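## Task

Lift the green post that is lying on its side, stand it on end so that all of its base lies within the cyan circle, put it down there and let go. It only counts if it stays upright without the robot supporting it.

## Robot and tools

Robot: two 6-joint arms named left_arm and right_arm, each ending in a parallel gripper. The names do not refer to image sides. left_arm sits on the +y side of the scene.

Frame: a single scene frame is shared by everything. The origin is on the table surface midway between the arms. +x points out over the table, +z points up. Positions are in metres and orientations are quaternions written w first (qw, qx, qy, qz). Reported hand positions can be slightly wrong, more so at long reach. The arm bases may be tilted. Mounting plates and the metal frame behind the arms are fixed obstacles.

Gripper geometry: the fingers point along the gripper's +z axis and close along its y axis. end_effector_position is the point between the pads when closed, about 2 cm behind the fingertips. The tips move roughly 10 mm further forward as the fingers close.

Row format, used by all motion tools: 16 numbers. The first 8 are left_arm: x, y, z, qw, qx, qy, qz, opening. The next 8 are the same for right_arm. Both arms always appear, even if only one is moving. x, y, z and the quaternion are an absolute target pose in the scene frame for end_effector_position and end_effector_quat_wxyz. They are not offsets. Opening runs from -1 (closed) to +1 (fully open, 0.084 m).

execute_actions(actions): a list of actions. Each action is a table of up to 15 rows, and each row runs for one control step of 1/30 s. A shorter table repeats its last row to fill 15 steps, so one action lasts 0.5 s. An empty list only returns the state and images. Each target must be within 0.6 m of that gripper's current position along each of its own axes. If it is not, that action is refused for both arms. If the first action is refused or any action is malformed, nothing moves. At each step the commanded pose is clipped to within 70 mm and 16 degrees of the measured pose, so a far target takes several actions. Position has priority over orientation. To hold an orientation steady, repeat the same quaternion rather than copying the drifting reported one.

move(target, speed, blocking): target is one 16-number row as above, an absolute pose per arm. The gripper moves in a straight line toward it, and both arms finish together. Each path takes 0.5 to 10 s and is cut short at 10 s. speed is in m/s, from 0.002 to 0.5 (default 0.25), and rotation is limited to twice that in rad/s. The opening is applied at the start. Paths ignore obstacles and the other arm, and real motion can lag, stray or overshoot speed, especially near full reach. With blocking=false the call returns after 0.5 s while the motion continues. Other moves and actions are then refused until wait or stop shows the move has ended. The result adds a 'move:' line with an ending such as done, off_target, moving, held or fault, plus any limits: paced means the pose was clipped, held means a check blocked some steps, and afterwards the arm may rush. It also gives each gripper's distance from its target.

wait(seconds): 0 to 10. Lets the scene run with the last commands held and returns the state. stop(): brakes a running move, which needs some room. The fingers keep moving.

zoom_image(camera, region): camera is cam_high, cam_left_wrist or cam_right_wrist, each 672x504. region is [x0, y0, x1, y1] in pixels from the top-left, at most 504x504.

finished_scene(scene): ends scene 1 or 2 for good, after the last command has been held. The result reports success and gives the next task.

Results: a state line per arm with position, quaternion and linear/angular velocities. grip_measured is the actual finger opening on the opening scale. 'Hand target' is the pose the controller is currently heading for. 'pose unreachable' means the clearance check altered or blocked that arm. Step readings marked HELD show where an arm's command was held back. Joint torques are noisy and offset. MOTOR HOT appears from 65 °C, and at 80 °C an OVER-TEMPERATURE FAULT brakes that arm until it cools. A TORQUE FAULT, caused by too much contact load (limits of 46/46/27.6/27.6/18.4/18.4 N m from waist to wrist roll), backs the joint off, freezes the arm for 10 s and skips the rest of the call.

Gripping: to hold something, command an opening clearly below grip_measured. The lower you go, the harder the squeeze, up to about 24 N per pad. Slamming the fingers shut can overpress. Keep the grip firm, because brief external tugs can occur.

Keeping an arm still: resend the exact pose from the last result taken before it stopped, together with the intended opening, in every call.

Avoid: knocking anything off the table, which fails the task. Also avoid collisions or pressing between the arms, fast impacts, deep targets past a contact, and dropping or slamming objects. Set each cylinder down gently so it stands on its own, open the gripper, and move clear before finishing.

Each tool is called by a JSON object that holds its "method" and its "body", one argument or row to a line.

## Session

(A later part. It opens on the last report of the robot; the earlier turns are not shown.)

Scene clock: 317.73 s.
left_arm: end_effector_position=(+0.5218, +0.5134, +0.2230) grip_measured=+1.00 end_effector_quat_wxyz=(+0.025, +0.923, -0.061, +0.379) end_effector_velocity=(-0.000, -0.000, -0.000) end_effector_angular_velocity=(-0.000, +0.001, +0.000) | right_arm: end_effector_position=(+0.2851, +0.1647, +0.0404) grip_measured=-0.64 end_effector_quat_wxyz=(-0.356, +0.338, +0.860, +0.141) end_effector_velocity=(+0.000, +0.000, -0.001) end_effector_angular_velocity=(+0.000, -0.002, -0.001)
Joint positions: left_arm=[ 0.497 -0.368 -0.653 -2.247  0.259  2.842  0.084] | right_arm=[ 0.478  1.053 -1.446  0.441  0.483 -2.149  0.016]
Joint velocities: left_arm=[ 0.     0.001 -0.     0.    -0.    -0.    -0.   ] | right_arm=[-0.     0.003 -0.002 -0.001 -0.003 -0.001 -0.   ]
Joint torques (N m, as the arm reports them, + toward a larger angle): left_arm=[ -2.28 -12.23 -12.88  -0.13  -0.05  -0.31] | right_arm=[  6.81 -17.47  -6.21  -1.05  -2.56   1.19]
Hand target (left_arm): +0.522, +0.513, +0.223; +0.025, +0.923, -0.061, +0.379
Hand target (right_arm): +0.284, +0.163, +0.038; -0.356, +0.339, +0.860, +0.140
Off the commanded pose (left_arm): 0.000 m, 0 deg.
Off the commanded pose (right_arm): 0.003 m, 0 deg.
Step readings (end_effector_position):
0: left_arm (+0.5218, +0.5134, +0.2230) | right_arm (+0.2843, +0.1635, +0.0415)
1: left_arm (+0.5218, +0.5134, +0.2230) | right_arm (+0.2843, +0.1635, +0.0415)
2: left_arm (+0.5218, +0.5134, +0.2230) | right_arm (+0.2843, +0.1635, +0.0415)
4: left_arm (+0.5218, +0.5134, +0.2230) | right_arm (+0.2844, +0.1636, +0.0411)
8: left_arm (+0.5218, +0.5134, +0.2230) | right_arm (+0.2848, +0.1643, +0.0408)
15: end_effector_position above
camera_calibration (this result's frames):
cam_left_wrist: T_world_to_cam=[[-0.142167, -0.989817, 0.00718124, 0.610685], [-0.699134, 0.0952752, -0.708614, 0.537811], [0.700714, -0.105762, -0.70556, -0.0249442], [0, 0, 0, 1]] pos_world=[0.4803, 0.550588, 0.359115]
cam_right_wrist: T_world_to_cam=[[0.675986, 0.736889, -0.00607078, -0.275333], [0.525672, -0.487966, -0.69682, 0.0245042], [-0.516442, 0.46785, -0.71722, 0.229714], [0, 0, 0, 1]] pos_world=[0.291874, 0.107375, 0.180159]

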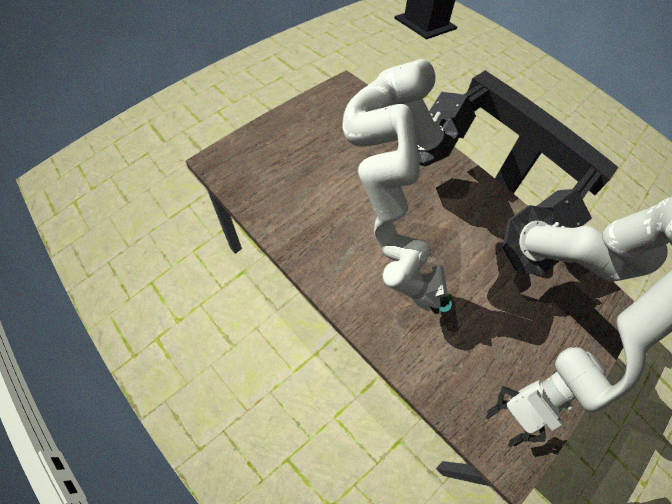

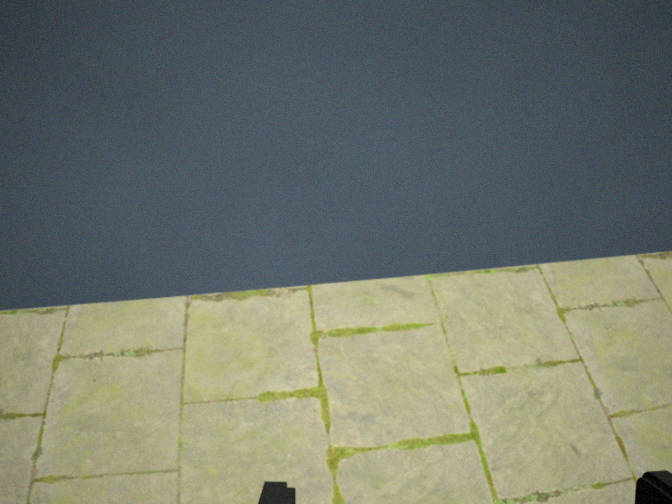

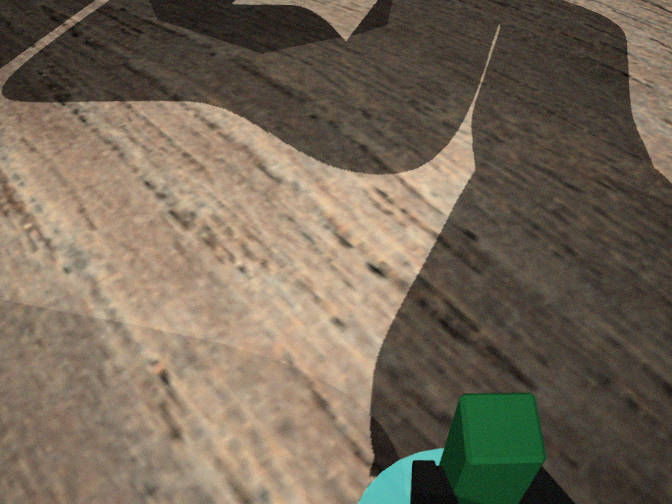

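{"method": "execute_actions", "body": {
  "actions": [
    [[0.5218,0.5134,0.2230,0.025,0.923,-0.061,0.379,1,0.2848,0.1643,0.0408,0.3561,-0.3386,-0.8596,-0.1403,-0.9],[0.5218,0.5134,0.2230,0.025,0.923,-0.061,0.379,1,0.2848,0.1643,0.0408,0.3561,-0.3386,-0.8596,-0.1403,-0.9],[0.5218,0.5134,0.2230,0.025,0.923,-0.061,0.379,1,0.2848,0.1643,0.0408,0.3561,-0.3386,-0.8596,-0.1403,-0.75],[0.5218,0.5134,0.2230,0.025,0.923,-0.061,0.379,1,0.2848,0.1643,0.0408,0.3561,-0.3386,-0.8596,-0.1403,-0.62],[0.5218,0.5134,0.2230,0.025,0.923,-0.061,0.379,1,0.2848,0.1643,0.0408,0.3561,-0.3386,-0.8596,-0.1403,-0.5],[0.5218,0.5134,0.2230,0.025,0.923,-0.061,0.379,1,0.2848,0.1643,0.0408,0.3561,-0.3386,-0.8596,-0.1403,-0.38],[0.5218,0.5134,0.2230,0.025,0.923,-0.061,0.379,1,0.2848,0.1643,0.0408,0.3561,-0.3386,-0.8596,-0.1403,-0.25],[0.5218,0.5134,0.2230,0.025,0.923,-0.061,0.379,1,0.2848,0.1643,0.0408,0.3561,-0.3386,-0.8596,-0.1403,-0.1],[0.5218,0.5134,0.2230,0.025,0.923,-0.061,0.379,1,0.2858,0.1634,0.0421,0.3561,-0.3386,-0.8596,-0.1403,0.05],[0.5218,0.5134,0.2230,0.025,0.923,-0.061,0.379,1,0.2884,0.1609,0.0457,0.3561,-0.3386,-0.8596,-0.1403,0.2],[0.5218,0.5134,0.2230,0.025,0.923,-0.061,0.379,1,0.2926,0.1571,0.0514,0.3561,-0.3386,-0.8596,-0.1403,0.3],[0.5218,0.5134,0.2230,0.025,0.923,-0.061,0.379,1,0.2977,0.1522,0.0585,0.3561,-0.3386,-0.8596,-0.1403,0.3],[0.5218,0.5134,0.2230,0.025,0.923,-0.061,0.379,1,0.3024,0.1479,0.0648,0.3561,-0.3386,-0.8596,-0.1403,0.3],[0.5218,0.5134,0.2230,0.025,0.923,-0.061,0.379,1,0.3060,0.1445,0.0698,0.3561,-0.3386,-0.8596,-0.1403,0.3],[0.5218,0.5134,0.2230,0.025,0.923,-0.061,0.379,1,0.3081,0.1426,0.0726,0.3561,-0.3386,-0.8596,-0.1403,0.3]]
  ]
}}

Scene clock: 322.00 s.
left_arm: end_effector_position=(+0.5218, +0.5134, +0.2230) grip_measured=+1.00 end_effector_quat_wxyz=(+0.025, +0.923, -0.061, +0.379) end_effector_velocity=(-0.000, +0.001, +0.000) end_effector_angular_velocity=(+0.001, -0.000, +0.001) | right_arm: end_effector_position=(+0.2901, +0.1556, +0.0491) grip_measured=+0.26 end_effector_quat_wxyz=(-0.358, +0.338, +0.859, +0.137) end_effector_velocity=(+0.128, -0.065, +0.137) end_effector_angular_velocity=(+0.036, -0.054, -0.035)
Joint positions: left_arm=[ 0.497 -0.368 -0.653 -2.247  0.259  2.842  0.084] | right_arm=[ 0.469  1.014 -1.418  0.423  0.501 -2.134  0.055]
Joint velocities: left_arm=[ 0.001 -0.001 -0.    -0.001 -0.     0.001 -0.   ] | right_arm=[-0.082 -0.476  0.203 -0.176  0.196  0.108  0.02 ]
Joint torques (N m, as the arm reports them, + toward a larger angle): left_arm=[ -2.07 -12.15 -12.87  -0.14  -0.02  -0.24] | right_arm=[ 12.71 -30.59  -8.45  -0.65   0.09   1.25]
Hand target (left_arm): +0.522, +0.513, +0.223; +0.025, +0.923, -0.061, +0.379
Hand target (right_arm): +0.307, +0.144, +0.070; -0.356, +0.339, +0.860, +0.140
Off the commanded pose (left_arm): 0.000 m, 0 deg.
Off the commanded pose (right_arm): 0.032 m, 0 deg.
Step readings (end_effector_position):
0: left_arm (+0.5218, +0.5134, +0.2230) | right_arm (+0.2845, +0.1636, +0.0384)
1: left_arm (+0.5218, +0.5134, +0.2230) | right_arm (+0.2845, +0.1636, +0.0384)
2: left_arm (+0.5218, +0.5134, +0.2230) | right_arm (+0.2845, +0.1636, +0.0385)
4: left_arm (+0.5218, +0.5134, +0.2230) | right_arm (+0.2840, +0.1632, +0.0386)
8: left_arm (+0.5218, +0.5134, +0.2230) | right_arm (+0.2797, +0.1605, +0.0357)
15: end_effector_position above
camera_calibration (this result's frames):
cam_left_wrist: T_world_to_cam=[[-0.142167, -0.989817, 0.00718124, 0.610685], [-0.699134, 0.095275, -0.708614, 0.537811], [0.700714, -0.105762, -0.70556, -0.0249445], [0, 0, 0, 1]] pos_world=[0.4803, 0.550588, 0.359115]
cam_right_wrist: T_world_to_cam=[[0.674736, 0.737905, -0.0150929, -0.271345], [0.521814, -0.491406, -0.697302, 0.0251794], [-0.521959, 0.46262, -0.716618, 0.24508], [0, 0, 0, 1]] pos_world=[0.297869, 0.0992215, 0.189091]

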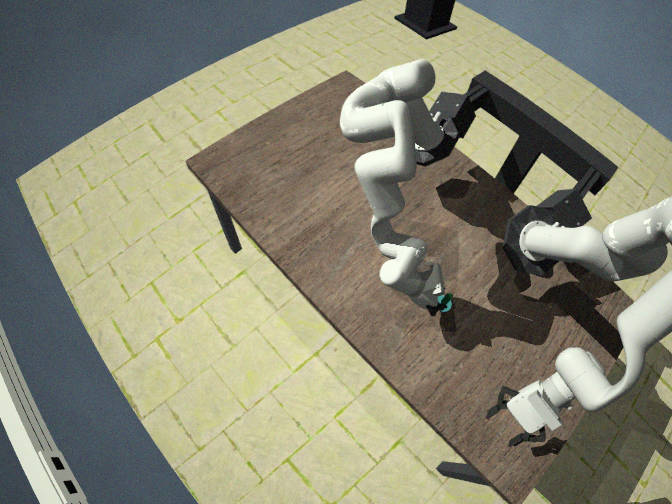

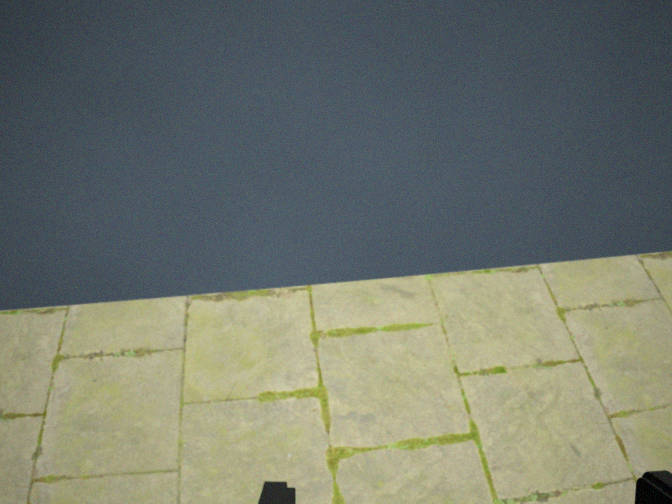

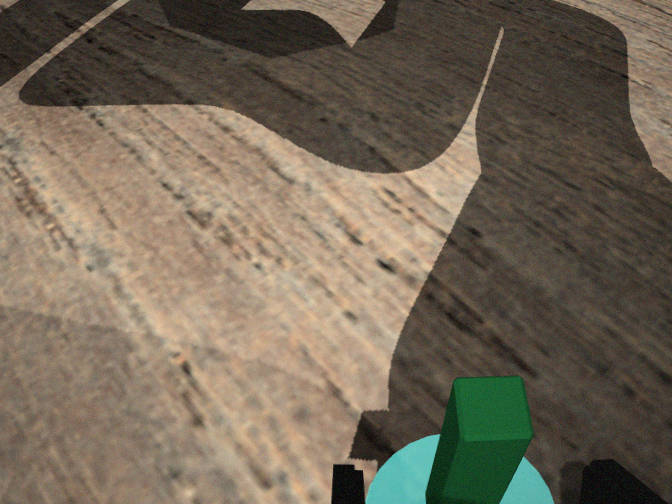

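{"method": "execute_actions", "body": {
  "actions": []
}}

{"method": "zoom_image", "body": {
  "camera": "cam_right_wrist",
  "region": [320, 304, 620, 504]
}}

{"method": "zoom_image", "body": {
  "camera": "cam_high",
  "region": [410, 270, 480, 330]
}}

Scene clock: 323.30 s.
left_arm: end_effector_position=(+0.5218, +0.5134, +0.2230) grip_measured=+1.00 end_effector_quat_wxyz=(+0.025, +0.923, -0.061, +0.379) end_effector_velocity=(+0.001, -0.000, +0.001) end_effector_angular_velocity=(+0.001, -0.003, -0.001) | right_arm: end_effector_position=(+0.3074, +0.1444, +0.0696) grip_measured=+0.29 end_effector_quat_wxyz=(-0.356, +0.339, +0.860, +0.140) end_effector_velocity=(-0.000, +0.000, +0.000) end_effector_angular_velocity=(+0.000, +0.000, +0.000)
Joint positions: left_arm=[ 0.497 -0.368 -0.653 -2.247  0.259  2.842  0.084] | right_arm=[ 0.457  0.941 -1.386  0.396  0.533 -2.117  0.056]
Joint velocities: left_arm=[-0.002 -0.003 -0.     0.    -0.    -0.    -0.   ] | right_arm=[ 0.     0.     0.     0.001 -0.     0.    -0.   ]
Joint torques (N m, as the arm reports them, + toward a larger angle): left_arm=[ -2.24 -12.31 -12.87  -0.16  -0.08  -0.34] | right_arm=[ 13.59 -27.4   -8.01   0.23   0.25   0.95]
Hand target (left_arm): +0.522, +0.513, +0.223; +0.025, +0.923, -0.061, +0.379
Hand target (right_arm): +0.307, +0.144, +0.070; -0.356, +0.339, +0.860, +0.140
Off the commanded pose (left_arm): 0.000 m, 0 deg.
Off the commanded pose (right_arm): 0.004 m, 0 deg.
camera_calibration (this result's frames):
cam_left_wrist: T_world_to_cam=[[-0.142167, -0.989817, 0.00718129, 0.610685], [-0.699134, 0.0952753, -0.708614, 0.537811], [0.700714, -0.105762, -0.70556, -0.0249442], [0, 0, 0, 1]] pos_world=[0.4803, 0.550588, 0.359115]
cam_right_wrist: T_world_to_cam=[[0.67688, 0.736039, -0.00890473, -0.275296], [0.524317, -0.490596, -0.695994, 0.0239816], [-0.516647, 0.466436, -0.717993, 0.271994], [0, 0, 0, 1]] pos_world=[0.314293, 0.0875259, 0.209529]

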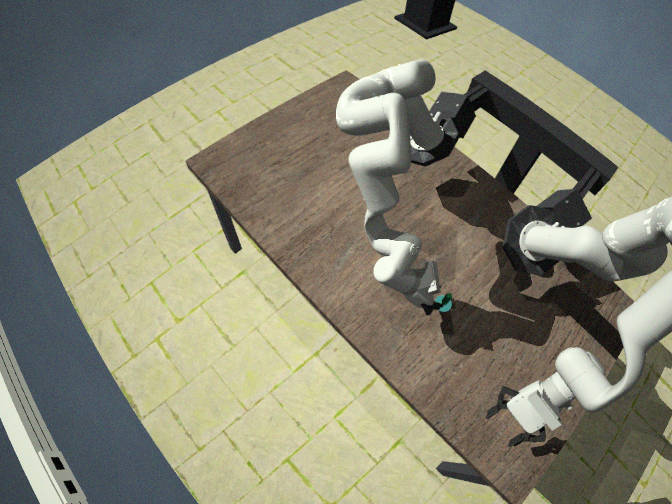

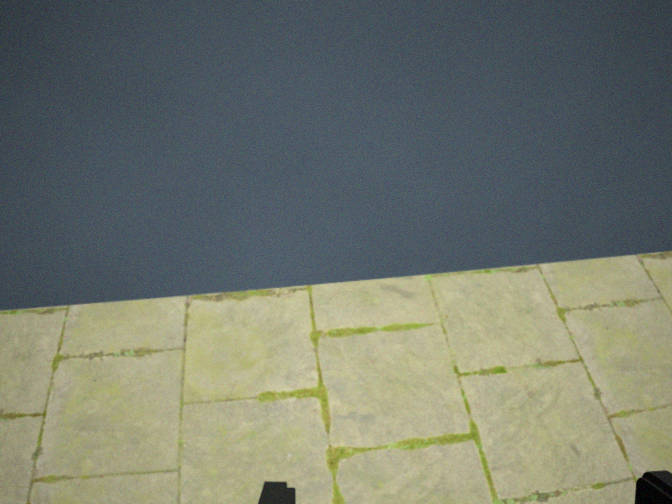

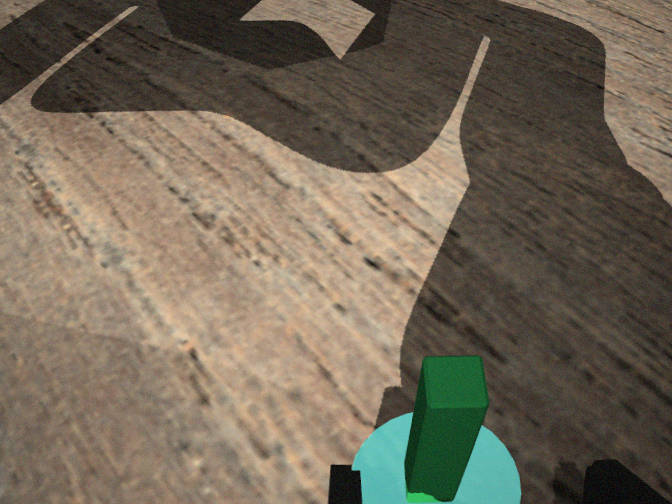

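Region (320, 304, 620, 504) of cam_right_wrist's 672x504 image, scaled by 1.680, with more detail than that image has.

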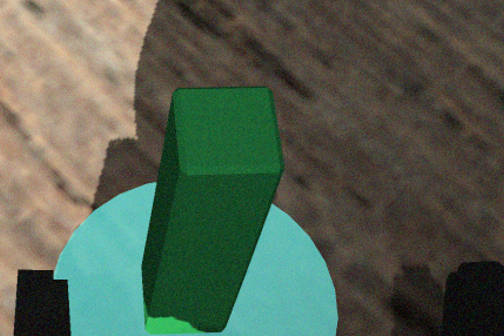

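Region (410, 270, 480, 330) of cam_high's 672x504 image, scaled by 7.200, with more detail than that image has; it fills the top 432 rows of this view, and the rest is white.

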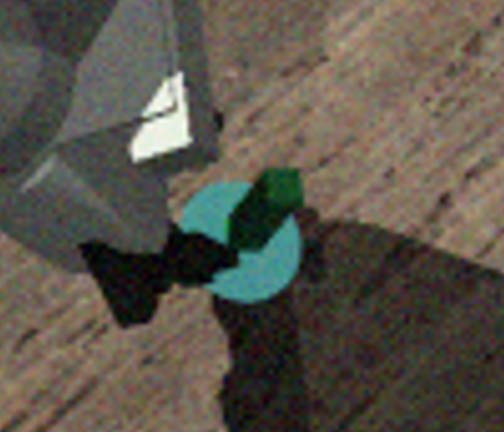

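The post is standing upright near the centre of the circle and the gripper is clear of it.

{"method": "finished_scene", "body": {
  "scene": 2
}}

The scene is finished: the task was done.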